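## Task

The liquid handler stopped after a failed tip pickup at D5 (panel strip reads 'TIP PICKUP FAILED D5'). The deck was loaded as follows (this says what was placed, not its current state): D1 open 96-well plate E07 holding samples; D2 empty; D3 open 12-trough reservoir N06; D4 open 96-well plate E01 holding samples; D5 200 uL tip rack meant to run uncovered. Move the cover still sitting on the D5 rack into WASTE. The D5 rack must finish uncovered, seated, lying flat between its locators, with well A1 at the corner engraved 'A1'. Carrying any labware or cover in the gripper above a reservoir or an open plate is a failure. Every other piece of labware and every cover on D1 to D5 and on SHELF must be left as it was at the start. When finished, release and move away (contact with RESUME or its box still counts as away), then press RESUME; the job is over once RESUME goes down. Pressing RESUME is a failure if a cover is still on the D5 rack, if that rack is missing, or if anything on D1 to D5 is not seated. If something you were required to change is still wrong, pressing RESUME is worse than leaving it unpressed.

## Robot and tools

Robot: one simulated six-joint arm with a parallel two-finger gripper, possibly mounted slightly tilted. Joint order everywhere: waist, shoulder, elbow, forearm roll, wrist pitch, wrist roll. Stated joint ranges (rad): elbow -2.792 to 2.792; all others -6.283 to 6.283; the true end may differ by up to 0.010 rad.

Scene frame: origin on the table top straight under the arm base, +z up, +y to the left when looking along +x. D1 to D5 are deck slots in a row, D1 on the left as seen from the base. Other stations: SHELF (labware shelf), WASTE (a free-standing bin that must stay upright; nothing may stick out over its rim; you may set an item on the rim and let it tip in), RG (spare nest for regripping), RESUME (a key on its own box, pressed by pushing it horizontally straight into the box until it latches). Plates and tip racks carry ID labels on the short end near column 1 and the long side near row H; well A1 sits at the labelled end, in the corner opposite the labelled long side. Tip racks also show their size (200 or 1000).

Tool execute_actions, argument actions: a list holding one action, one wait, or nothing. Empty list = look: no command, returns state plus pictures. An action is {"rows": [...], "steps": n}, n from 11 to 15 (default 15), each step 1/30 s. rows is a single list (1 to 15 rows) for the one arm; each row has 9 numbers in [-1, 1]: six joint values, then gripper position, gripper force_limit, gripper speed. One row is used per step; the final row repeats if rows run short. The six joint values are offsets, not poses: measured from the joint angles shown in the most recent result that lists them (before any such result in a scene, or for later calls within one reply, from where the arm is when the action begins), not from the previous row. Scale: 1.0 equals 1.398 rad for waist and shoulder, 2.097 for elbow, 2.622 for the three wrist joints. So all-zero joint values pull the arm back to those reference angles; they are not a pause. A call asking a joint more than 0.010 rad beyond its range is refused and nothing is sent; a request past the real end is clipped, and the result may say "joint sent to its limit" (possibly about an earlier action). Wait: {"steps": n} with no rows, n up to 300; it returns n steps after the previous result. Optional pictures: true adds camera images.

Gripper numbers are absolute commands. position: +1 fully open (140 mm), pads touch near -0.8, -1 closes until blocked. force_limit: about 14 N at -1, 60 N at 0, 107 N at +1. speed: about 30 mm/s at -1, 140 at 0, 250 at +1. To grasp, send -1 and confirm object_status 2. object_status: 0 moving, 1 blocked while opening, 2 blocked while closing, 3 reached target or pads met (thin items may still be held). A changed force_limit during status 2 only applies with a new position value, e.g. switch -1 to -0.98. position_measured is in counts: 3 fully open, 230 pads touching. Closing pushes fingertips about 24 mm farther from the arm, so leave clearance above surfaces. end_effector_position is the point between closed pads; tips reach about 33 mm past it closed, 9 mm open; fingers point along gripper +z and close along its y.

Motion: joint targets are kept within a lead of the measured angle (0.456 rad waist/shoulder, 0.683 elbow, 0.854 wrist joints), and scaled back if they would put the hand over 70 mm from where it is; speed caps 2.09, 3.14, 3.93 rad/s with 0.3 s ramp, joints arriving together. The result is taken 11 steps before an action ends; those steps run afterwards. The simulation continues while you think and write, and the arm keeps heading to the last row sent until it nearly stops or a step is HELD.

Result lines: state line with end_effector_position (m), end_effector_quat_wxyz, linear and angular velocity in the scene frame (printed position gets less accurate at long reach); Joint positions (rad), Joint velocities (rad/s), joint torques (offset, scaled, noisy; change at rest only with contact or load); object_status and position_measured; "joint command not followed" (clearance check altered targets; mounting blocks count as the arm); HELD per affected step; TORQUE FAULT or FORCE FAULT (arm halts 10 s, rest of call dropped); MOTOR HOT warning, then OVER-TEMPERATURE FAULT (brakes until cooled).

zoom_image: camera (cam_head_left 896x504, cam_head_right 896x504, cam_wrist 504x504) and region [x0, y0, x1, y1] in that camera's pixels from top-left, at most 504x504; enlarges the latest full image.

finished_scene: scene (1 or 2) ends the current scene irreversibly, reports success and gives the next task.

Avoid: torques at load limits (waist, shoulder 295, elbow 139, wrist joints 39.1 N m, held weight included) or outside force of 144 N; drops, slips, slams, hard pushes; knocking anything off the table; carrying items over open plates or the reservoir; tipping WASTE. Loose objects may occasionally get nudged by something external.

Each tool is called after ">>>" as name(argument=value, ...), one argument or row to a line, values as JSON.

## Session

>>> execute_actions(
  actions=[],
)

>>> zoom_image(
  camera="cam_head_left",
  region=[350, 170, 630, 350],
)

Scene clock: 0.00 s of 7200.00 s.
end_effector_position=(+0.4738, -0.2508, +0.2364) position_measured=3 object_status=3 end_effector_quat_wxyz=(+0.637, -0.105, +0.762, -0.055) end_effector_velocity=(+0.000, -0.000, +0.000) end_effector_angular_velocity=(-0.002, -0.000, +0.001)
Joint positions: [-1.161  0.094  2.593  1.797  1.257  1.798]
Joint velocities: [ 0.    -0.001 -0.001 -0.001 -0.    -0.   ]
Joint torques (N m, as the joint torque sensors report them, + toward a larger angle): no reading

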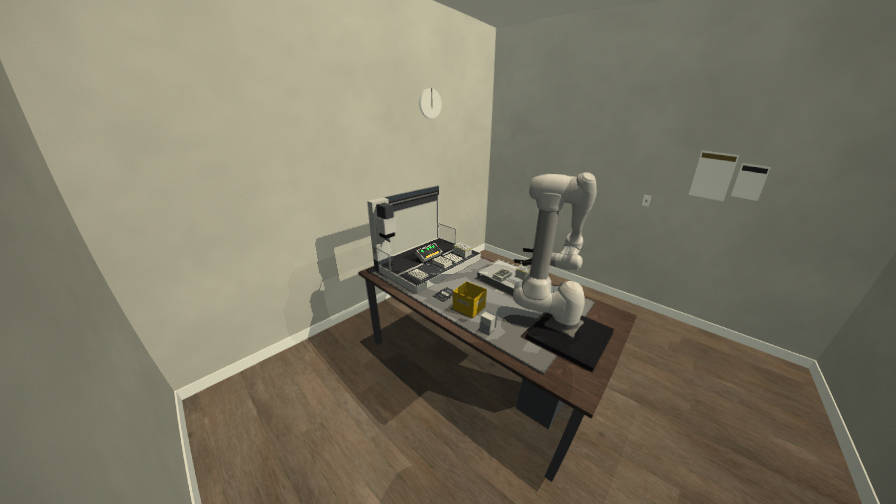

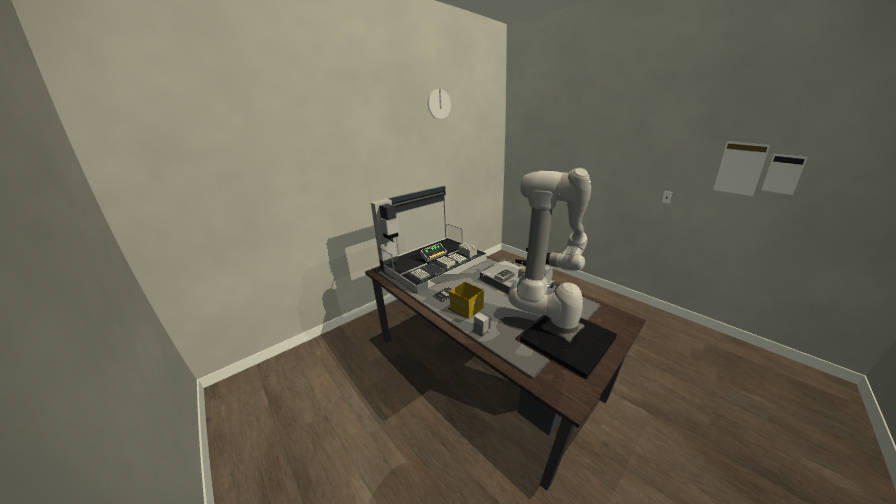

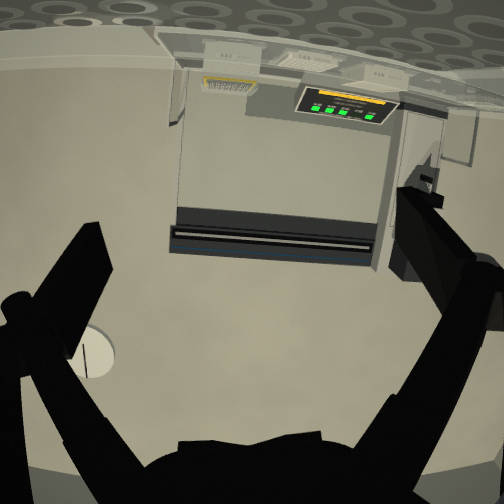

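Region (350, 170, 630, 350) of cam_head_left's 896x504 image, scaled by 1.800, with more detail than that image has; it fills the top 324 rows of this view, and the rest is white.

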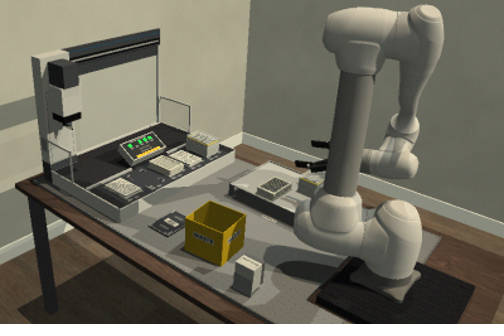

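>>> execute_actions(
  actions=[
    {"rows":[[0,0,-0.426,-0.685,0.035,-0.2136,0.7,0,0]]},
  ],
)

>>> execute_actions(
  actions=[
    {"steps":45},
  ],
)

>>> execute_actions(
  actions=[
    {"rows":[[0.656,0.5545,-0.431,0,0.0486,0,0.7,0,0]]},
  ],
)

>>> execute_actions(
  actions=[
    {"steps":75},
  ],
  pictures=true,
)

Scene clock: 0.93 s of 7200.00 s.
end_effector_position=(+0.4817, -0.2582, +0.2475) position_measured=21 object_status=0 end_effector_quat_wxyz=(+0.633, -0.161, +0.754, -0.071) end_effector_velocity=(+0.146, -0.150, +0.216) end_effector_angular_velocity=(-1.930, -0.020, +1.306)
Joint positions: [-1.161  0.094  2.543  1.735  1.263  1.756]
Joint velocities: [ 0.    -0.001 -1.002 -1.243  0.134 -0.815]
Joint torques (N m, as the joint torque sensors report them, + toward a larger angle): [  4.11 -41.47 -47.38  -0.27   1.98   0.37]
Steps of this call (steps 1 to 24: nothing new was sent; steps 25 to 28: the first 4 steps of this action). Readings (joint positions | what the end effector reports):
25: [-1.161 0.094 2.593 1.797 1.257 1.798] | position_measured=3 object_status=0
26: [-1.161 0.094 2.588 1.791 1.257 1.793] | position_measured=6 object_status=0
28: the state above

Scene clock: 2.43 s of 7200.00 s.
end_effector_position=(+0.2618, -0.5442, +0.3436) position_measured=41 object_status=3 end_effector_quat_wxyz=(-0.001, +0.912, -0.411, +0.001) end_effector_velocity=(+0.000, +0.000, +0.001) end_effector_angular_velocity=(-0.002, -0.001, +0.000)
Joint positions: [-1.161  0.094  1.7    0.002  1.348  1.238]
Joint velocities: [ 0.    -0.001 -0.001  0.    -0.    -0.   ]
Joint torques (N m, as the joint torque sensors report them, + toward a larger angle): [  0.78 -52.26 -41.29   3.46  -0.29   0.49]
Kept back: nothing.
Steps of this call (steps 1 to 11: the last 11 steps of your previous action; steps 12 to 45: the robot went on to your last target). Readings (joint positions | what the end effector reports):
1: [-1.161 0.094 2.503 1.685 1.269 1.724] | position_measured=29 object_status=0
2: [-1.161 0.094 2.453 1.623 1.275 1.684] | position_measured=36 object_status=0
4: [-1.161 0.094 2.355 1.500 1.287 1.614] | position_measured=41 object_status=0
8: [-1.161 0.094 2.172 1.257 1.304 1.506] | position_measured=41 object_status=3
45: the state above

Scene clock: 2.57 s of 7200.00 s.
end_effector_position=(+0.2893, -0.5579, +0.3508) position_measured=41 object_status=3 end_effector_quat_wxyz=(+0.002, +0.918, -0.396, +0.004) end_effector_velocity=(+0.502, -0.234, +0.115) end_effector_angular_velocity=(-0.129, -0.058, +0.577)
Joint positions: [-1.129  0.127  1.65   0.001  1.358  1.238]
Joint velocities: [ 0.577  0.584 -0.877  0.     0.152 -0.   ]
Joint torques (N m, as the joint torque sensors report them, + toward a larger angle): [ 16.73 -35.34 -45.43   5.43  -0.64   0.3 ]
Steps of this call (steps 1 to 4: the first 4 steps of this action). Readings (joint positions | what the end effector reports):
1: [-1.161 0.095 1.700 0.002 1.349 1.238] | position_measured=41 object_status=3
2: [-1.157 0.098 1.694 0.001 1.350 1.238] | position_measured=41 object_status=3
4: the state above

Scene clock: 5.07 s of 7200.00 s.
end_effector_position=(+1.0039, -0.2339, +0.1977) position_measured=41 object_status=3 end_effector_quat_wxyz=(-0.000, +0.999, +0.035, +0.001) end_effector_velocity=(+0.000, +0.000, -0.001) end_effector_angular_velocity=(+0.000, +0.001, +0.000)
Joint positions: [-0.244  0.87   0.796  0.002  1.476  1.238]
Joint velocities: [ 0.     0.001  0.     0.    -0.    -0.   ]
Joint torques (N m, as the joint torque sensors report them, + toward a larger angle): [   3.   -122.46  -41.61    3.68   -0.27    0.54]
Kept back: nothing.
Steps of this call (steps 1 to 11: the last 11 steps of your previous action; steps 12 to 75: the robot went on to your last target). Readings (joint positions | what the end effector reports):
1: [-1.110 0.146 1.622 0.001 1.363 1.238] | position_measured=41 object_status=3
2: [-1.093 0.163 1.597 0.001 1.367 1.238] | position_measured=41 object_status=3
4: [-1.061 0.194 1.550 0.001 1.375 1.238] | position_measured=41 object_status=3
8: [-0.998 0.258 1.454 0.001 1.389 1.238] | position_measured=41 object_status=3
75: the state above
The arm was judged still, so your last target was given up. Only a new action makes it travel on or press farther. Fingers that are still opening or closing keep moving.

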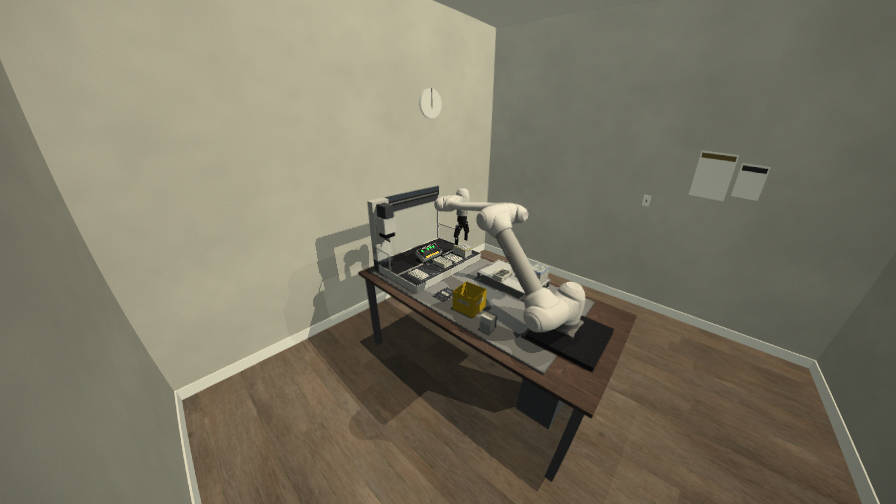

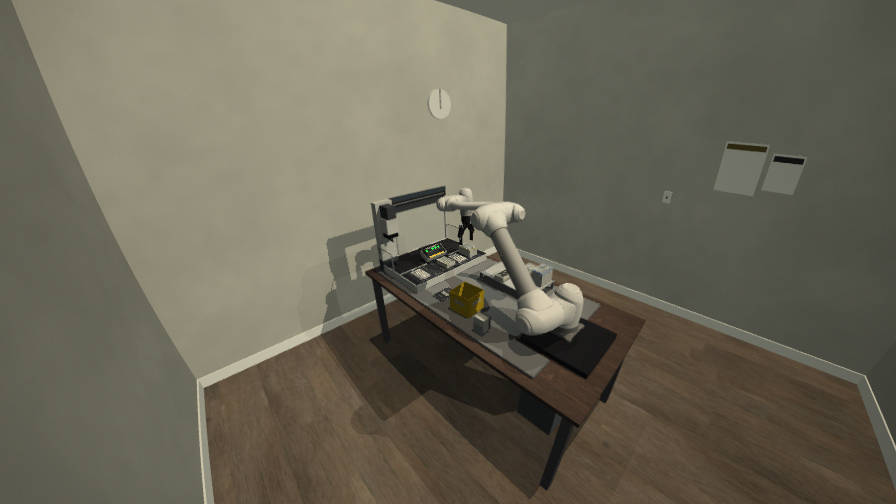

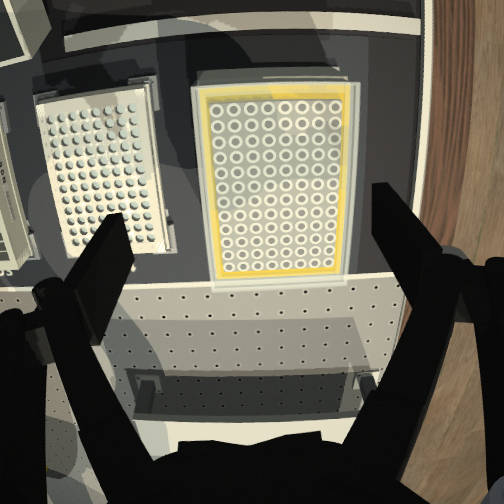

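>>> execute_actions(
  actions=[
    {"rows":[[-0.01,0,0,0,0,-0.0053,0.7,-0.5,-0.5],[-0.01,0,0,0,0,-0.0053,0.7,-0.5,-0.5],[-0.01,0,0,0,0,-0.0053,0.7,-0.5,-0.5],[-0.01,0,0,0,0,-0.0053,0.7,-0.5,-0.5],[-0.01,0,0,0,0,-0.0053,0.7,-0.5,-0.5],[-0.01,0.0287,0.0186,0,-0.0304,-0.0053,0.7,-0.5,-0.5]]},
  ],
)

>>> execute_actions(
  actions=[
    {"steps":25},
  ],
  pictures=true,
)

Scene clock: 5.90 s of 7200.00 s.
end_effector_position=(+1.0012, -0.2450, +0.1976) position_measured=41 object_status=3 end_effector_quat_wxyz=(-0.000, +0.999, +0.035, +0.001) end_effector_velocity=(-0.017, -0.071, -0.003) end_effector_angular_velocity=(+0.001, +0.003, -0.010)
Joint positions: [-0.255  0.87   0.796  0.002  1.476  1.227]
Joint velocities: [-0.071  0.003  0.     0.     0.    -0.061]
Joint torques (N m, as the joint torque sensors report them, + toward a larger angle): [  37.38 -129.75  -43.22    5.09   -0.45    0.41]
Steps of this call (steps 1 to 21: nothing new was sent; steps 22 to 25: the first 4 steps of this action). Readings (joint positions | what the end effector reports):
22: [-0.244 0.870 0.796 0.002 1.476 1.238] | position_measured=41 object_status=3
23: [-0.247 0.870 0.796 0.002 1.476 1.234] | position_measured=41 object_status=3
25: the state above

Scene clock: 6.73 s of 7200.00 s.
end_effector_position=(+1.0101, -0.2507, +0.1346) position_measured=41 object_status=3 end_effector_quat_wxyz=(-0.000, +0.999, +0.035, +0.001) end_effector_velocity=(+0.000, +0.000, +0.000) end_effector_angular_velocity=(+0.000, -0.001, +0.000)
Joint positions: [-0.258  0.91   0.835  0.002  1.396  1.224]
Joint velocities: [ 0.    -0.001  0.001  0.    -0.001 -0.   ]
Joint torques (N m, as the joint torque sensors report them, + toward a larger angle): [   3.12 -125.3   -40.87    3.96   -0.18    0.35]
Kept back: nothing.
Steps of this call (steps 1 to 11: the last 11 steps of your previous action; steps 12 to 25: the robot went on to your last target). Readings (joint positions | what the end effector reports):
1: [-0.257 0.870 0.796 0.002 1.476 1.225] | position_measured=41 object_status=3
2: [-0.257 0.870 0.796 0.002 1.476 1.225] | position_measured=41 object_status=3
4: [-0.257 0.882 0.808 0.002 1.448 1.224] | position_measured=41 object_status=3
8: [-0.258 0.909 0.833 0.002 1.399 1.224] | position_measured=41 object_status=3
25: the state above

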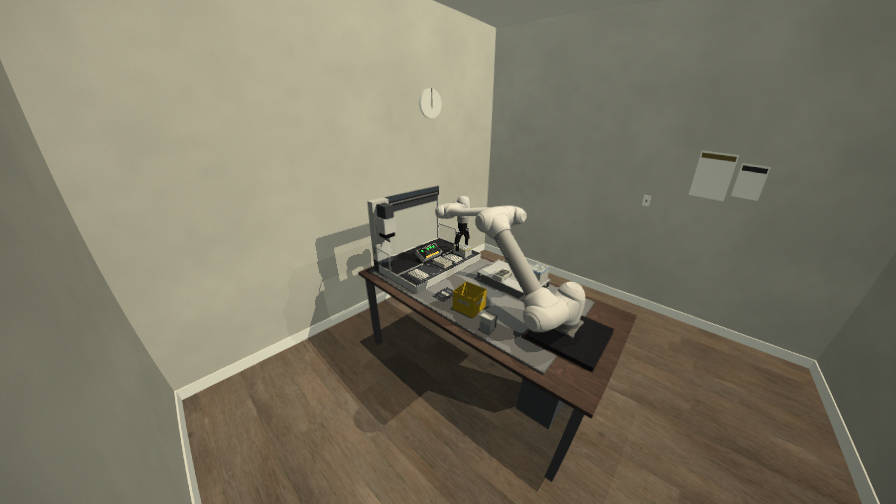

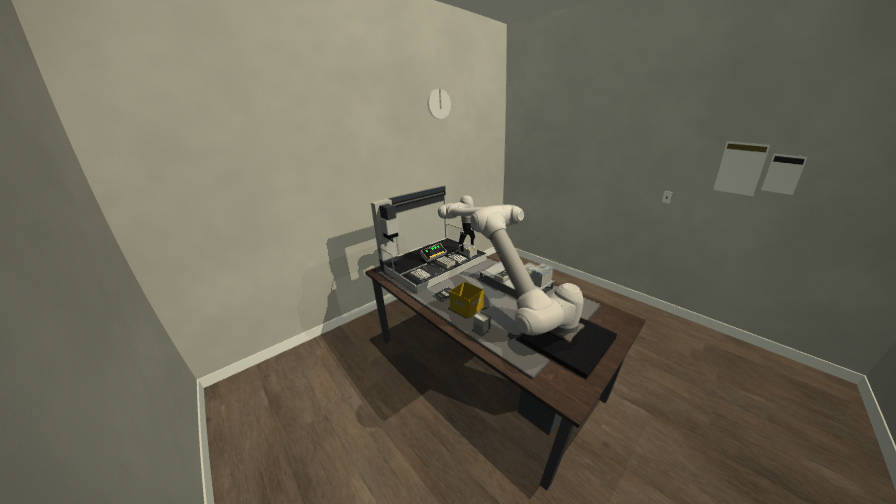

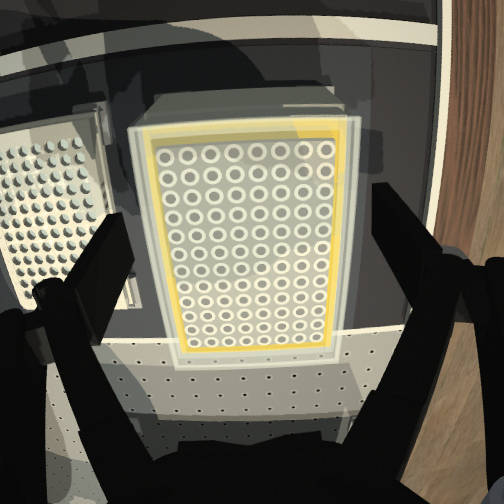

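>>> execute_actions(
  actions=[
    {"rows":[[0,0,0,0,0,0,-1,-0.5,-0.5]]},
  ],
)

>>> execute_actions(
  actions=[
    {"steps":30},
  ],
)

>>> execute_actions(
  actions=[
    {"rows":[[0,-0.0287,-0.0186,0,0.0304,0,-1,-0.5,-0.5]]},
  ],
)

>>> execute_actions(
  actions=[
    {"steps":25},
  ],
  pictures=true,
)

Scene clock: 7.40 s of 7200.00 s.
end_effector_position=(+1.0101, -0.2507, +0.1345) position_measured=52 object_status=0 end_effector_quat_wxyz=(-0.000, +0.999, +0.035, +0.001) end_effector_velocity=(-0.000, +0.000, +0.000) end_effector_angular_velocity=(-0.000, -0.000, +0.000)
Joint positions: [-0.258  0.91   0.835  0.002  1.396  1.224]
Joint velocities: [ 0. -0. -0. -0.  0. -0.]
Joint torques (N m, as the joint torque sensors report them, + toward a larger angle): [   2.13 -125.75  -40.82    3.54   -0.61    0.11]
Steps of this call (steps 1 to 15: the robot went on to your last target; step 16: nothing new was sent; steps 17 to 20: the first 4 steps of this action). Readings (joint positions | what the end effector reports):
17: [-0.258 0.910 0.835 0.002 1.396 1.224] | position_measured=41 object_status=0
18: [-0.258 0.910 0.835 0.002 1.396 1.224] | position_measured=42 object_status=0
20: the state above

Scene clock: 8.40 s of 7200.00 s.
end_effector_position=(+1.0101, -0.2507, +0.1345) position_measured=97 object_status=2 end_effector_quat_wxyz=(-0.000, +0.999, +0.035, +0.001) end_effector_velocity=(+0.000, -0.000, -0.000) end_effector_angular_velocity=(-0.000, -0.000, -0.000)
Joint positions: [-0.258  0.91   0.835  0.002  1.396  1.224]
Joint velocities: [-0.     0.001 -0.     0.    -0.001  0.   ]
Joint torques (N m, as the joint torque sensors report them, + toward a larger angle): [   2.6  -115.79  -36.44    3.91   -0.23    0.16]
Kept back: nothing.
Steps of this call (steps 1 to 11: the last 11 steps of your previous action; steps 12 to 15: the robot went on to your last target; steps 16 to 30: nothing new was sent). Readings (joint positions | what the end effector reports):
1: [-0.258 0.910 0.835 0.002 1.396 1.224] | position_measured=56 object_status=0
2: [-0.258 0.910 0.835 0.002 1.396 1.224] | position_measured=61 object_status=0
4: [-0.258 0.910 0.835 0.002 1.396 1.224] | position_measured=70 object_status=0
8: [-0.258 0.910 0.835 0.002 1.396 1.224] | position_measured=88 object_status=0
30: the state above
The arm was judged still, so your last target was given up. Only a new action makes it travel on or press farther. Fingers that are still opening or closing keep moving.

Scene clock: 8.53 s of 7200.00 s.
end_effector_position=(+1.0046, -0.2493, +0.1738) position_measured=97 object_status=2 end_effector_quat_wxyz=(-0.000, +0.999, +0.035, +0.001) end_effector_velocity=(-0.042, +0.012, +0.585) end_effector_angular_velocity=(-0.042, -0.149, +0.001)
Joint positions: [-0.258  0.885  0.81   0.001  1.446  1.224]
Joint velocities: [ 0.    -0.371 -0.362  0.     0.579  0.   ]
Joint torques (N m, as the joint torque sensors report them, + toward a larger angle): [   5.12 -129.13  -42.16    4.14   -1.17    0.06]
Steps of this call (steps 1 to 4: the first 4 steps of this action). Readings (joint positions | what the end effector reports):
1: [-0.258 0.910 0.835 0.002 1.396 1.224] | position_measured=97 object_status=2
2: [-0.258 0.907 0.832 0.001 1.404 1.224] | position_measured=97 object_status=2
4: the state above

Scene clock: 9.37 s of 7200.00 s.
end_effector_position=(+1.0005, -0.2479, +0.1977) position_measured=97 object_status=2 end_effector_quat_wxyz=(-0.000, +0.999, +0.035, +0.001) end_effector_velocity=(-0.000, +0.001, -0.001) end_effector_angular_velocity=(+0.001, +0.002, +0.000)
Joint positions: [-0.258  0.87   0.796  0.002  1.476  1.224]
Joint velocities: [ 0.     0.001 -0.     0.001  0.001  0.   ]
Joint torques (N m, as the joint torque sensors report them, + toward a larger angle): [   0.21 -124.81  -41.09    3.93   -0.15    0.13]
Kept back: nothing.
Steps of this call (steps 1 to 11: the last 11 steps of your previous action; steps 12 to 25: the robot went on to your last target). Readings (joint positions | what the end effector reports):
1: [-0.258 0.875 0.801 0.001 1.462 1.224] | position_measured=97 object_status=2
2: [-0.258 0.871 0.798 0.001 1.470 1.224] | position_measured=97 object_status=2
4: [-0.258 0.870 0.797 0.001 1.474 1.224] | position_measured=97 object_status=2
8: [-0.258 0.870 0.796 0.001 1.476 1.224] | position_measured=97 object_status=2
25: the state above

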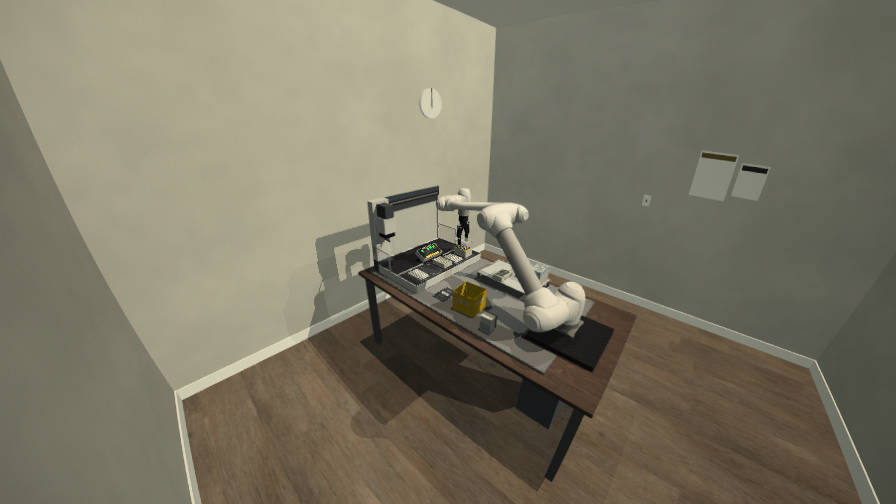

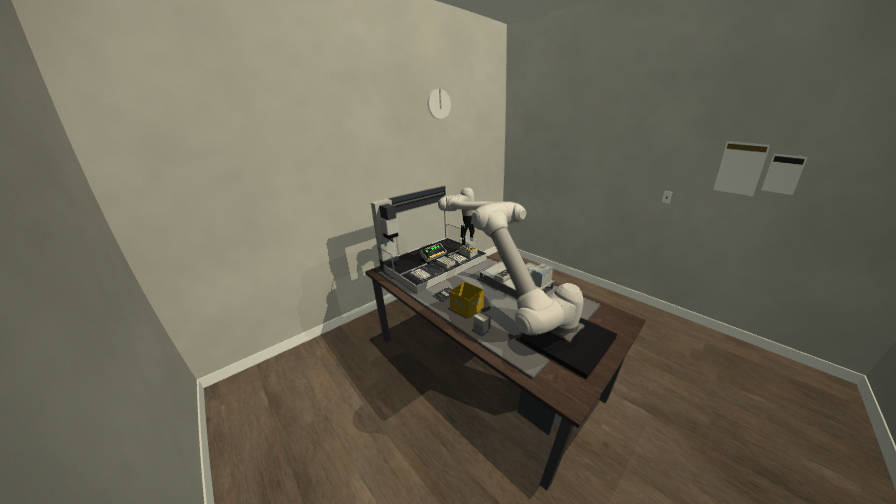

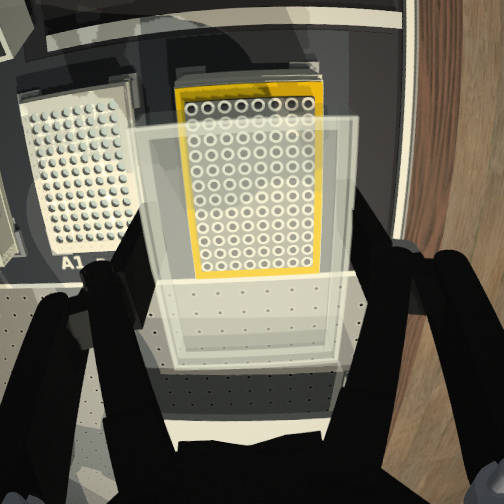

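>>> execute_actions(
  actions=[
    {"rows":[[-0.0765,-0.3777,0.3238,0,-0.058,-0.041,-1,-0.5,-0.5]]},
  ],
)

>>> execute_actions(
  actions=[
    {"steps":40},
  ],
)

>>> execute_actions(
  actions=[
    {"rows":[[0.5308,-0.1749,0.1462,0,-0.0235,0.2639,-1,-0.5,-0.5]]},
  ],
)

>>> execute_actions(
  actions=[
    {"steps":50},
  ],
)

>>> execute_actions(
  actions=[
    {"rows":[[0,0.0461,0.0574,0,-0.0704,0,-1,-0.5,-0.5]]},
  ],
)

>>> execute_actions(
  actions=[
    {"steps":25},
  ],
  pictures=true,
)

Scene clock: 10.47 s of 7200.00 s.
end_effector_position=(+0.9829, -0.2508, +0.2035) position_measured=97 object_status=2 end_effector_quat_wxyz=(-0.001, +0.999, +0.035, -0.002) end_effector_velocity=(-0.356, -0.062, +0.128) end_effector_angular_velocity=(+0.028, +0.096, -0.001)
Joint positions: [-0.265  0.837  0.846  0.002  1.465  1.216]
Joint velocities: [-0.157 -0.666  0.988 -0.    -0.222 -0.156]
Joint torques (N m, as the joint torque sensors report them, + toward a larger angle): [ -11.22 -169.2   -46.04    4.02    0.76    0.22]
Steps of this call (steps 1 to 15: the robot went on to your last target; steps 16 to 29: nothing new was sent; steps 30 to 33: the first 4 steps of this action). Readings (joint positions | what the end effector reports):
30: [-0.258 0.870 0.796 0.002 1.476 1.224] | position_measured=97 object_status=2
31: [-0.259 0.866 0.801 0.002 1.475 1.223] | position_measured=97 object_status=2
33: the state above

Scene clock: 11.80 s of 7200.00 s.
end_effector_position=(+0.7086, -0.2484, +0.2986) position_measured=97 object_status=2 end_effector_quat_wxyz=(-0.000, +0.999, +0.035, +0.001) end_effector_velocity=(-0.001, +0.000, -0.000) end_effector_angular_velocity=(-0.000, +0.002, +0.000)
Joint positions: [-0.365  0.342  1.475  0.002  1.324  1.116]
Joint velocities: [-0.    -0.     0.001 -0.001  0.001 -0.   ]
Joint torques (N m, as the joint torque sensors report them, + toward a larger angle): [  0.06 -79.   -41.57   3.64   0.31   0.39]
Kept back: nothing.
Steps of this call (steps 1 to 11: the last 11 steps of your previous action; steps 12 to 40: the robot went on to your last target). Readings (joint positions | what the end effector reports):
1: [-0.272 0.811 0.884 0.002 1.456 1.210] | position_measured=97 object_status=2
2: [-0.278 0.783 0.923 0.002 1.448 1.204] | position_measured=97 object_status=2
4: [-0.288 0.733 0.988 0.002 1.433 1.193] | position_measured=97 object_status=2
8: [-0.307 0.636 1.109 0.002 1.406 1.174] | position_measured=97 object_status=2
40: the state above

Scene clock: 11.93 s of 7200.00 s.
end_effector_position=(+0.7059, -0.2214, +0.2993) position_measured=97 object_status=2 end_effector_quat_wxyz=(-0.000, +1.000, +0.026, +0.001) end_effector_velocity=(-0.059, +0.524, +0.020) end_effector_angular_velocity=(+0.003, +0.004, -0.322)
Joint positions: [-0.332  0.324  1.497  0.002  1.319  1.168]
Joint velocities: [ 0.638 -0.341  0.428  0.    -0.084  0.96 ]
Joint torques (N m, as the joint torque sensors report them, + toward a larger angle): [  41.88 -104.93  -39.59    4.66    0.66    0.24]
Steps of this call (steps 1 to 4: the first 4 steps of this action). Readings (joint positions | what the end effector reports):
1: [-0.365 0.342 1.475 0.002 1.324 1.116] | position_measured=97 object_status=2
2: [-0.362 0.340 1.478 0.002 1.323 1.122] | position_measured=97 object_status=2
4: the state above

Scene clock: 13.60 s of 7200.00 s.
end_effector_position=(+0.5429, +0.2409, +0.2977) position_measured=97 object_status=2 end_effector_quat_wxyz=(-0.001, +0.998, +0.060, +0.001) end_effector_velocity=(-0.000, -0.000, +0.000) end_effector_angular_velocity=(+0.000, +0.000, -0.000)
Joint positions: [0.377 0.097 1.782 0.002 1.262 1.808]
Joint velocities: [-0. -0.  0.  0.  0. -0.]
Joint torques (N m, as the joint torque sensors report them, + toward a larger angle): [  1.59 -51.22 -40.37   3.68  -0.42   0.45]
Kept back: nothing.
Steps of this call (steps 1 to 11: the last 11 steps of your previous action; steps 12 to 50: the robot went on to your last target). Readings (joint positions | what the end effector reports):
1: [-0.310 0.313 1.512 0.002 1.316 1.200] | position_measured=97 object_status=2
2: [-0.290 0.302 1.524 0.002 1.314 1.228] | position_measured=97 object_status=2
4: [-0.252 0.284 1.547 0.002 1.309 1.279] | position_measured=97 object_status=2
8: [-0.174 0.252 1.587 0.002 1.301 1.369] | position_measured=97 object_status=2
50: the state above

Scene clock: 13.73 s of 7200.00 s.
end_effector_position=(+0.5447, +0.2416, +0.2643) position_measured=97 object_status=2 end_effector_quat_wxyz=(-0.001, +0.998, +0.060, +0.001) end_effector_velocity=(-0.005, -0.003, -0.588) end_effector_angular_velocity=(-0.021, +0.055, -0.002)
Joint positions: [0.377 0.118 1.821 0.002 1.201 1.808]
Joint velocities: [-0.     0.374  0.701  0.    -1.016 -0.   ]
Joint torques (N m, as the joint torque sensors report them, + toward a larger angle): [  0.73 -22.05 -24.09   1.92   0.06   0.39]
Steps of this call (steps 1 to 4: the first 4 steps of this action). Readings (joint positions | what the end effector reports):
1: [0.377 0.097 1.782 0.002 1.262 1.808] | position_measured=97 object_status=2
2: [0.377 0.099 1.786 0.002 1.255 1.808] | position_measured=97 object_status=2
4: the state above

Scene clock: 14.57 s of 7200.00 s.
end_effector_position=(+0.5424, +0.2406, +0.1975) position_measured=97 object_status=2 end_effector_quat_wxyz=(-0.000, +0.998, +0.060, +0.000) end_effector_velocity=(+0.000, -0.000, -0.001) end_effector_angular_velocity=(-0.001, +0.001, -0.000)
Joint positions: [0.377 0.162 1.902 0.002 1.078 1.808]
Joint velocities: [-0.     0.001  0.    -0.     0.    -0.   ]
Joint torques (N m, as the joint torque sensors report them, + toward a larger angle): [  4.11 -57.88 -36.72   3.09  -0.12  -0.08]
Kept back: nothing.
Steps of this call (steps 1 to 11: the last 11 steps of your previous action; steps 12 to 25: the robot went on to your last target). Readings (joint positions | what the end effector reports):
1: [0.377 0.130 1.844 0.002 1.168 1.808] | position_measured=97 object_status=2
2: [0.377 0.141 1.862 0.002 1.139 1.808] | position_measured=97 object_status=2
4: [0.377 0.156 1.890 0.002 1.096 1.808] | position_measured=97 object_status=2
8: [0.377 0.161 1.901 0.002 1.079 1.808] | position_measured=97 object_status=2
25: the state above

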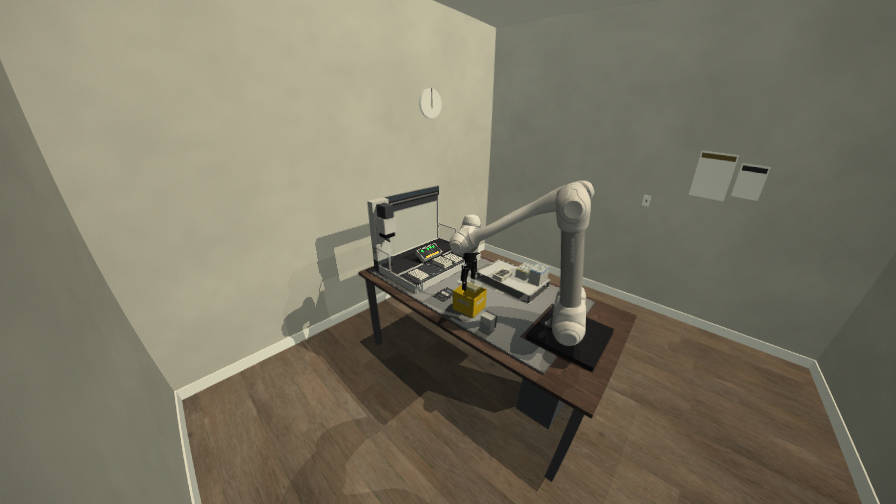

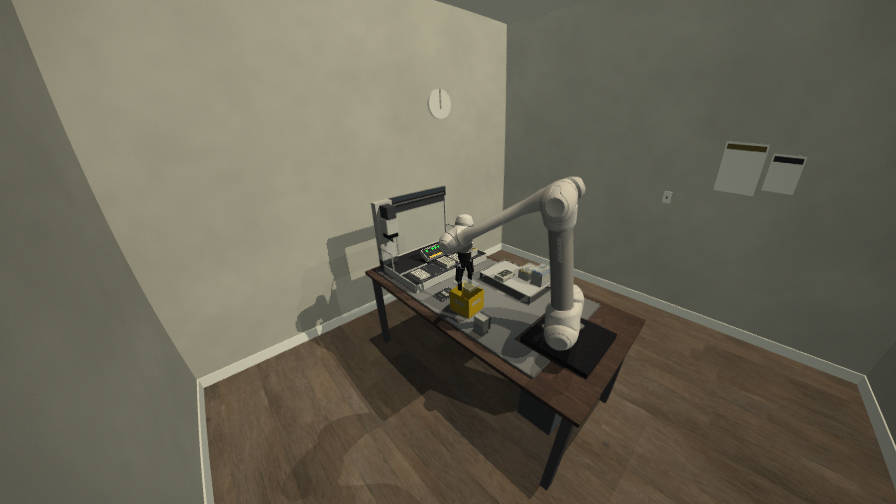

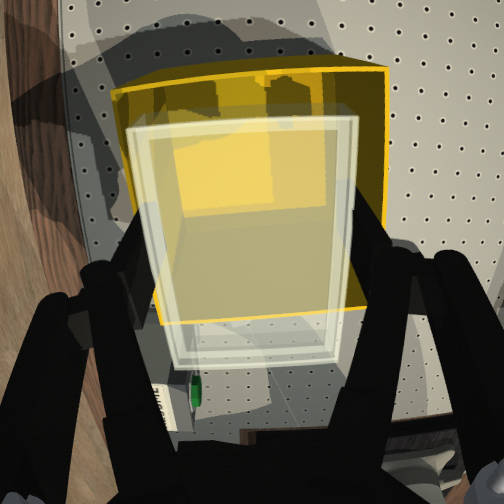

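>>> execute_actions(
  actions=[
    {"rows":[[0,0,0,0,0,0,0.7,-0.5,0]]},
  ],
)

>>> execute_actions(
  actions=[
    {"steps":20},
  ],
  pictures=true,
)

>>> execute_actions(
  actions=[
    {"rows":[[-0.008,-0.2022,0.138,0,-0.0028,0.5946,1,0,1]]},
  ],
)

>>> execute_actions(
  actions=[
    {"steps":35},
  ],
)

>>> execute_actions(
  actions=[
    {"rows":[[0.1187,0.0662,0.0798,0,-0.0989,0.0824,1,0,1]]},
  ],
)

>>> execute_actions(
  actions=[
    {"steps":30},
  ],
  pictures=true,
)

Scene clock: 15.40 s of 7200.00 s.
end_effector_position=(+0.5424, +0.2406, +0.1975) position_measured=79 object_status=0 end_effector_quat_wxyz=(-0.000, +0.998, +0.060, +0.000) end_effector_velocity=(-0.000, +0.000, +0.000) end_effector_angular_velocity=(-0.000, -0.000, +0.001)
Joint positions: [0.377 0.162 1.902 0.002 1.078 1.808]
Joint velocities: [ 0.001 -0.    -0.    -0.001  0.     0.   ]
Joint torques (N m, as the joint torque sensors report them, + toward a larger angle): [  2.68 -54.78 -37.68   3.54  -0.1    0.43]
Steps of this call (steps 1 to 15: the robot went on to your last target; steps 16 to 21: nothing new was sent; steps 22 to 25: the first 4 steps of this action). Readings (joint positions | what the end effector reports):
22: [0.377 0.162 1.902 0.002 1.078 1.808] | position_measured=97 object_status=0
23: [0.377 0.162 1.902 0.002 1.078 1.808] | position_measured=97 object_status=0
25: the state above

Scene clock: 16.07 s of 7200.00 s.
end_effector_position=(+0.5424, +0.2406, +0.1975) position_measured=41 object_status=3 end_effector_quat_wxyz=(-0.000, +0.998, +0.060, +0.000) end_effector_velocity=(+0.000, +0.000, -0.001) end_effector_angular_velocity=(-0.000, +0.001, +0.000)
Joint positions: [0.377 0.162 1.902 0.002 1.078 1.808]
Joint velocities: [ 0.     0.001 -0.     0.     0.    -0.   ]
Joint torques (N m, as the joint torque sensors report them, + toward a larger angle): [  2.05 -58.74 -37.17   3.64  -0.35   0.28]
Kept back: nothing.
Steps of this call (steps 1 to 11: the last 11 steps of your previous action; steps 12 to 15: the robot went on to your last target; steps 16 to 20: nothing new was sent). Readings (joint positions | what the end effector reports):
1: [0.377 0.162 1.902 0.002 1.078 1.808] | position_measured=71 object_status=0
2: [0.377 0.162 1.902 0.002 1.078 1.808] | position_measured=64 object_status=0
4: [0.377 0.162 1.902 0.002 1.078 1.808] | position_measured=49 object_status=0
8: [0.377 0.162 1.902 0.002 1.078 1.808] | position_measured=41 object_status=0
20: the state above
The arm was judged still, so your last target was given up. Only a new action makes it travel on or press farther. Fingers that are still opening or closing keep moving.

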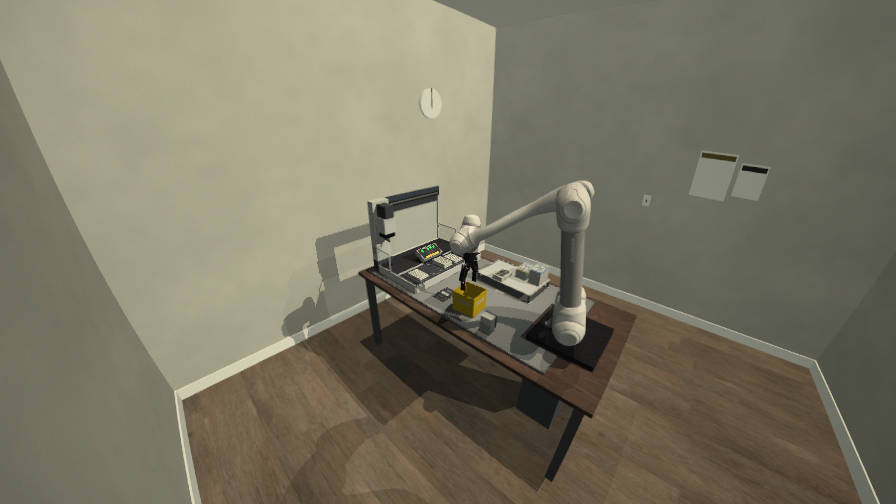

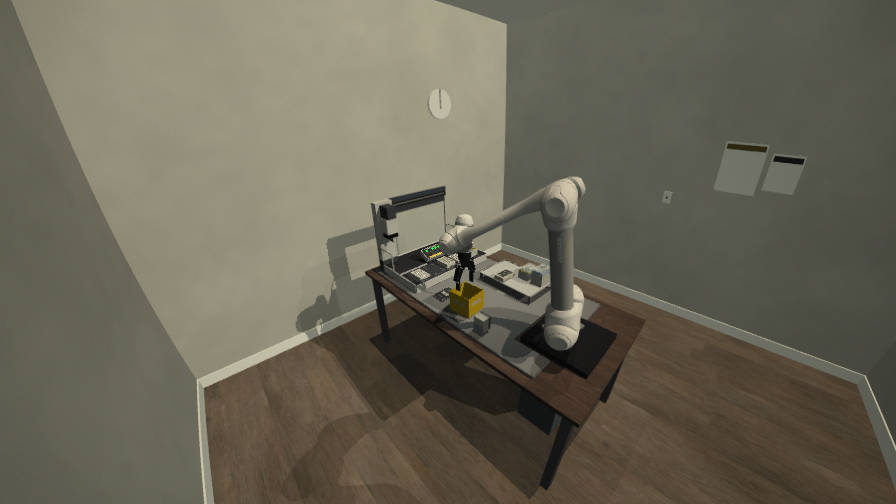

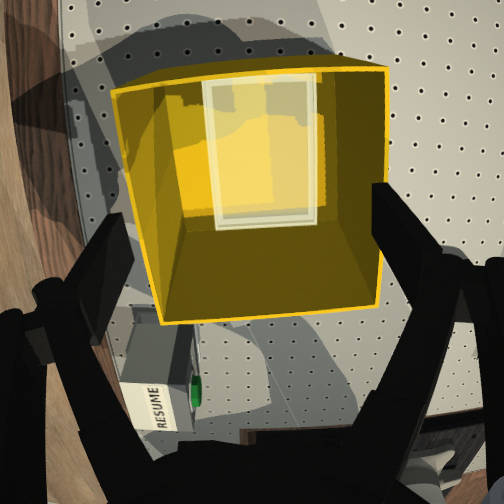

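Scene clock: 16.20 s of 7200.00 s.
end_effector_position=(+0.5306, +0.2356, +0.1989) position_measured=9 object_status=0 end_effector_quat_wxyz=(-0.000, +1.000, +0.028, +0.000) end_effector_velocity=(-0.235, -0.098, +0.031) end_effector_angular_velocity=(+0.001, -0.001, -1.259)
Joint positions: [0.376 0.141 1.923 0.002 1.077 1.871]
Joint velocities: [-0.016 -0.413  0.422  0.    -0.011  1.243]
Joint torques (N m, as the joint torque sensors report them, + toward a larger angle): [  6.26 -79.65 -32.74   3.08   0.75  -0.11]
Steps of this call (steps 1 to 4: the first 4 steps of this action). Readings (joint positions | what the end effector reports):
1: [0.377 0.162 1.902 0.002 1.078 1.808] | position_measured=41 object_status=0
2: [0.377 0.160 1.904 0.002 1.078 1.816] | position_measured=35 object_status=0
4: the state above

Scene clock: 17.37 s of 7200.00 s.
end_effector_position=(+0.3793, +0.1745, +0.1976) position_measured=3 object_status=3 end_effector_quat_wxyz=(-0.001, +0.749, -0.663, +0.000) end_effector_velocity=(-0.000, +0.000, +0.001) end_effector_angular_velocity=(+0.002, -0.001, -0.000)
Joint positions: [ 0.366 -0.121  2.191  0.002  1.07   3.367]
Joint velocities: [ 0.    -0.001 -0.     0.001  0.     0.   ]
Joint torques (N m, as the joint torque sensors report them, + toward a larger angle): [  2.31 -27.36 -36.84   3.28  -0.56   0.72]
Kept back: nothing.
Steps of this call (steps 1 to 11: the last 11 steps of your previous action; steps 12 to 35: the robot went on to your last target). Readings (joint positions | what the end effector reports):
1: [0.376 0.125 1.940 0.002 1.077 1.921] | position_measured=3 object_status=0
2: [0.375 0.104 1.961 0.002 1.076 1.985] | position_measured=3 object_status=0
4: [0.373 0.062 2.004 0.002 1.075 2.127] | position_measured=3 object_status=0
8: [0.370 -0.008 2.076 0.002 1.073 2.452] | position_measured=3 object_status=3
35: the state above

Scene clock: 17.50 s of 7200.00 s.
end_effector_position=(+0.3706, +0.1858, +0.1735) position_measured=3 object_status=3 end_effector_quat_wxyz=(-0.001, +0.745, -0.667, +0.000) end_effector_velocity=(-0.191, +0.204, -0.454) end_effector_angular_velocity=(-0.006, +0.015, -0.194)
Joint positions: [ 0.399 -0.102  2.225  0.002  1.018  3.411]
Joint velocities: [ 0.631  0.354  0.647 -0.    -0.985  0.824]
Joint torques (N m, as the joint torque sensors report them, + toward a larger angle): [ 13.61 -12.03 -16.72   1.57  -0.36   0.22]
Steps of this call (steps 1 to 4: the first 4 steps of this action). Readings (joint positions | what the end effector reports):
1: [0.366 -0.121 2.191 0.002 1.070 3.367] | position_measured=3 object_status=3
2: [0.370 -0.119 2.195 0.002 1.064 3.372] | position_measured=3 object_status=3
4: the state above

Scene clock: 18.50 s of 7200.00 s.
end_effector_position=(+0.3208, +0.2208, +0.0847) position_measured=3 object_status=3 end_effector_quat_wxyz=(-0.000, +0.732, -0.682, +0.000) end_effector_velocity=(+0.000, +0.000, +0.000) end_effector_angular_velocity=(+0.001, +0.000, -0.001)
Joint positions: [ 0.532 -0.029  2.359  0.002  0.811  3.583]
Joint velocities: [-0.    -0.    -0.001  0.001  0.001  0.   ]
Joint torques (N m, as the joint torque sensors report them, + toward a larger angle): [  0.6  -28.83 -29.37   2.65  -0.07   0.32]
Kept back: nothing.
Steps of this call (steps 1 to 11: the last 11 steps of your previous action; steps 12 to 30: the robot went on to your last target). Readings (joint positions | what the end effector reports):
1: [0.420 -0.090 2.247 0.002 0.985 3.438] | position_measured=3 object_status=3
2: [0.440 -0.079 2.267 0.002 0.954 3.464] | position_measured=3 object_status=3
4: [0.477 -0.059 2.304 0.002 0.896 3.512] | position_measured=3 object_status=3
8: [0.528 -0.031 2.354 0.002 0.818 3.577] | position_measured=3 object_status=3
30: the state above
The arm was judged still, so your last target was given up. Only a new action makes it travel on or press farther. Fingers that are still opening or closing keep moving.

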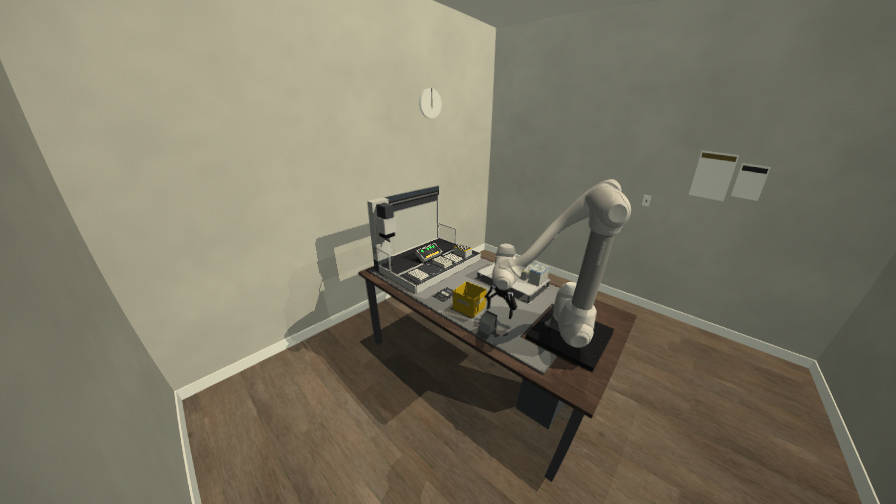

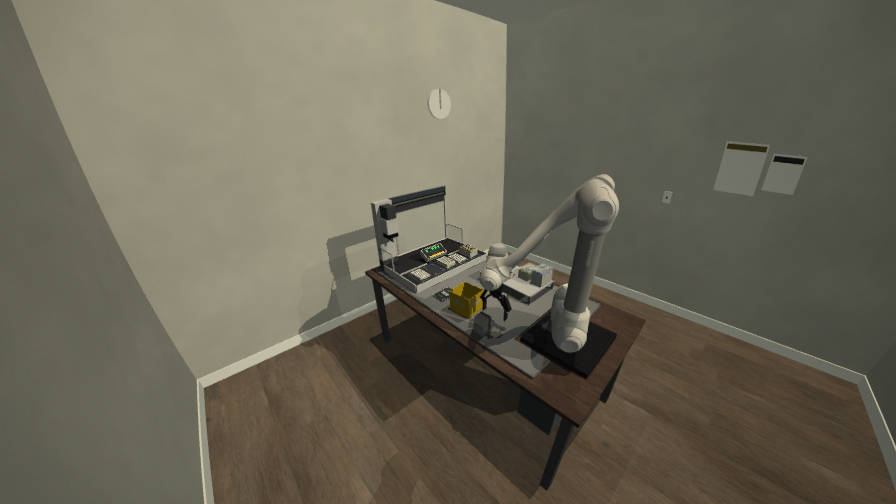

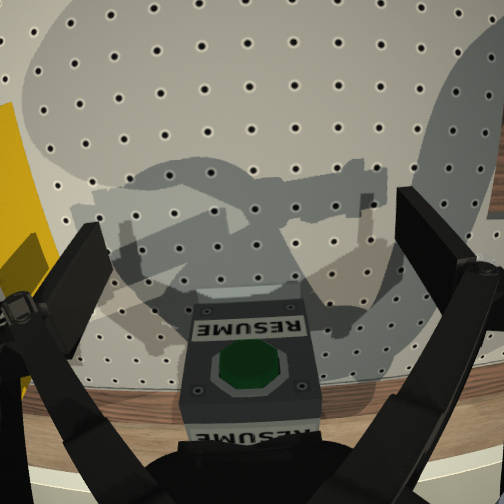

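>>> execute_actions(
  actions=[
    {"rows":[[0,0,0,0,0,0,-1,0,1]]},
  ],
)

>>> execute_actions(
  actions=[
    {"steps":15},
  ],
)

>>> execute_actions(
  actions=[
    {"rows":[[0.0744,0.0353,-0.0233,0,0,0.0397,-1,0,1]]},
  ],
)

>>> execute_actions(
  actions=[
    {"steps":25},
  ],
)

>>> execute_actions(
  actions=[
    {"rows":[[0.02,0.011,-0.008,0,0,0.0107,-1,0,1]]},
  ],
)

>>> execute_actions(
  actions=[
    {"steps":25},
  ],
)

Scene clock: 19.13 s of 7200.00 s.
end_effector_position=(+0.3208, +0.2208, +0.0847) position_measured=35 object_status=0 end_effector_quat_wxyz=(-0.000, +0.732, -0.682, +0.000) end_effector_velocity=(-0.000, -0.000, -0.001) end_effector_angular_velocity=(-0.001, +0.002, +0.000)
Joint positions: [ 0.532 -0.029  2.359  0.002  0.811  3.583]
Joint velocities: [ 0.     0.002 -0.    -0.001  0.     0.   ]
Joint torques (N m, as the joint torque sensors report them, + toward a larger angle): [  2.06 -30.71 -30.01   2.9   -0.13   0.49]
Steps of this call (steps 1 to 15: nothing new was sent; steps 16 to 19: the first 4 steps of this action). Readings (joint positions | what the end effector reports):
16: [0.532 -0.029 2.359 0.002 0.811 3.583] | position_measured=3 object_status=0
17: [0.532 -0.029 2.359 0.002 0.811 3.583] | position_measured=8 object_status=0
19: the state above

Scene clock: 19.63 s of 7200.00 s.
end_effector_position=(+0.3208, +0.2208, +0.0847) position_measured=233 object_status=0 end_effector_quat_wxyz=(-0.000, +0.732, -0.682, +0.000) end_effector_velocity=(-0.000, -0.000, +0.000) end_effector_angular_velocity=(-0.000, -0.000, +0.000)
Joint positions: [ 0.532 -0.029  2.359  0.002  0.811  3.583]
Joint velocities: [-0.    -0.001  0.    -0.     0.001 -0.   ]
Joint torques (N m, as the joint torque sensors report them, + toward a larger angle): [  4.05 -29.33 -30.78   2.96  -0.13   0.57]
Kept back: nothing.
Steps of this call (steps 1 to 11: the last 11 steps of your previous action; steps 12 to 15: the robot went on to your last target). Readings (joint positions | what the end effector reports):
1: [0.532 -0.029 2.359 0.002 0.811 3.583] | position_measured=48 object_status=0
2: [0.532 -0.029 2.359 0.002 0.811 3.583] | position_measured=62 object_status=0
4: [0.532 -0.029 2.359 0.002 0.811 3.583] | position_measured=89 object_status=0
8: [0.532 -0.029 2.359 0.002 0.811 3.583] | position_measured=143 object_status=0
15: the state above
The arm was judged still, so your last target was given up. Only a new action makes it travel on or press farther. Fingers that are still opening or closing keep moving.

Scene clock: 19.77 s of 7200.00 s.
end_effector_position=(+0.3215, +0.2364, +0.0848) position_measured=233 object_status=0 end_effector_quat_wxyz=(-0.000, +0.731, -0.682, -0.000) end_effector_velocity=(+0.011, +0.314, +0.003) end_effector_angular_velocity=(+0.000, +0.001, -0.003)
Joint positions: [ 0.565 -0.013  2.343  0.002  0.811  3.617]
Joint velocities: [ 0.66   0.315 -0.316  0.001  0.     0.662]
Joint torques (N m, as the joint torque sensors report them, + toward a larger angle): [ 10.1  -22.68 -33.84   3.25  -0.72   0.23]
Steps of this call (steps 1 to 4: the first 4 steps of this action). Readings (joint positions | what the end effector reports):
1: [0.532 -0.028 2.359 0.002 0.811 3.583] | position_measured=233 object_status=0
2: [0.536 -0.027 2.357 0.002 0.811 3.587] | position_measured=233 object_status=0
4: the state above

Scene clock: 20.60 s of 7200.00 s.
end_effector_position=(+0.3208, +0.2704, +0.0846) position_measured=233 object_status=3 end_effector_quat_wxyz=(-0.000, +0.732, -0.682, -0.000) end_effector_velocity=(+0.000, -0.000, -0.001) end_effector_angular_velocity=(-0.001, +0.001, +0.000)
Joint positions: [0.636 0.021 2.31  0.002 0.811 3.687]
Joint velocities: [-0.     0.002  0.    -0.    -0.001 -0.   ]
Joint torques (N m, as the joint torque sensors report them, + toward a larger angle): [  0.26 -37.06 -31.69   2.66  -0.42   0.2 ]
Kept back: nothing.
Steps of this call (steps 1 to 11: the last 11 steps of your previous action; steps 12 to 25: the robot went on to your last target). Readings (joint positions | what the end effector reports):
1: [0.589 -0.002 2.332 0.002 0.811 3.640] | position_measured=233 object_status=3
2: [0.609 0.008 2.322 0.002 0.811 3.661] | position_measured=233 object_status=3
4: [0.632 0.019 2.312 0.002 0.811 3.683] | position_measured=233 object_status=3
8: [0.636 0.021 2.310 0.002 0.811 3.687] | position_measured=233 object_status=3
25: the state above

Scene clock: 20.70 s of 7200.00 s.
end_effector_position=(+0.3208, +0.2781, +0.0845) position_measured=233 object_status=3 end_effector_quat_wxyz=(+0.003, +0.733, -0.681, +0.002) end_effector_velocity=(-0.000, -0.000, +0.001) end_effector_angular_velocity=(+0.000, -0.001, +0.000)
Joint positions: [ 0.655  0.032  2.298 -0.006  0.817  3.708]
Joint velocities: [ 0.    -0.002  0.001  0.     0.001  0.   ]
Joint torques (N m, as the joint torque sensors report them, + toward a larger angle): [ 13.23 -32.55 -31.53   7.66  -2.7    0.4 ]
Kept back: nothing.
The task's run ended inside this call: 12 steps that you had sent did not run.
Steps of this call (steps 1 to 3: the first 3 steps of this action). Readings (joint positions | what the end effector reports):
1: [0.636 0.021 2.310 0.002 0.811 3.687] | position_measured=233 object_status=3
2: [0.640 0.023 2.308 0.002 0.811 3.691] | position_measured=233 object_status=3
3: [0.648 0.028 2.302 0.002 0.811 3.700] | position_measured=233 object_status=3
The task's run has ended: the event that ends the task has happened.

The task's run has ended: the event that ends the task has happened. Episode already finished.


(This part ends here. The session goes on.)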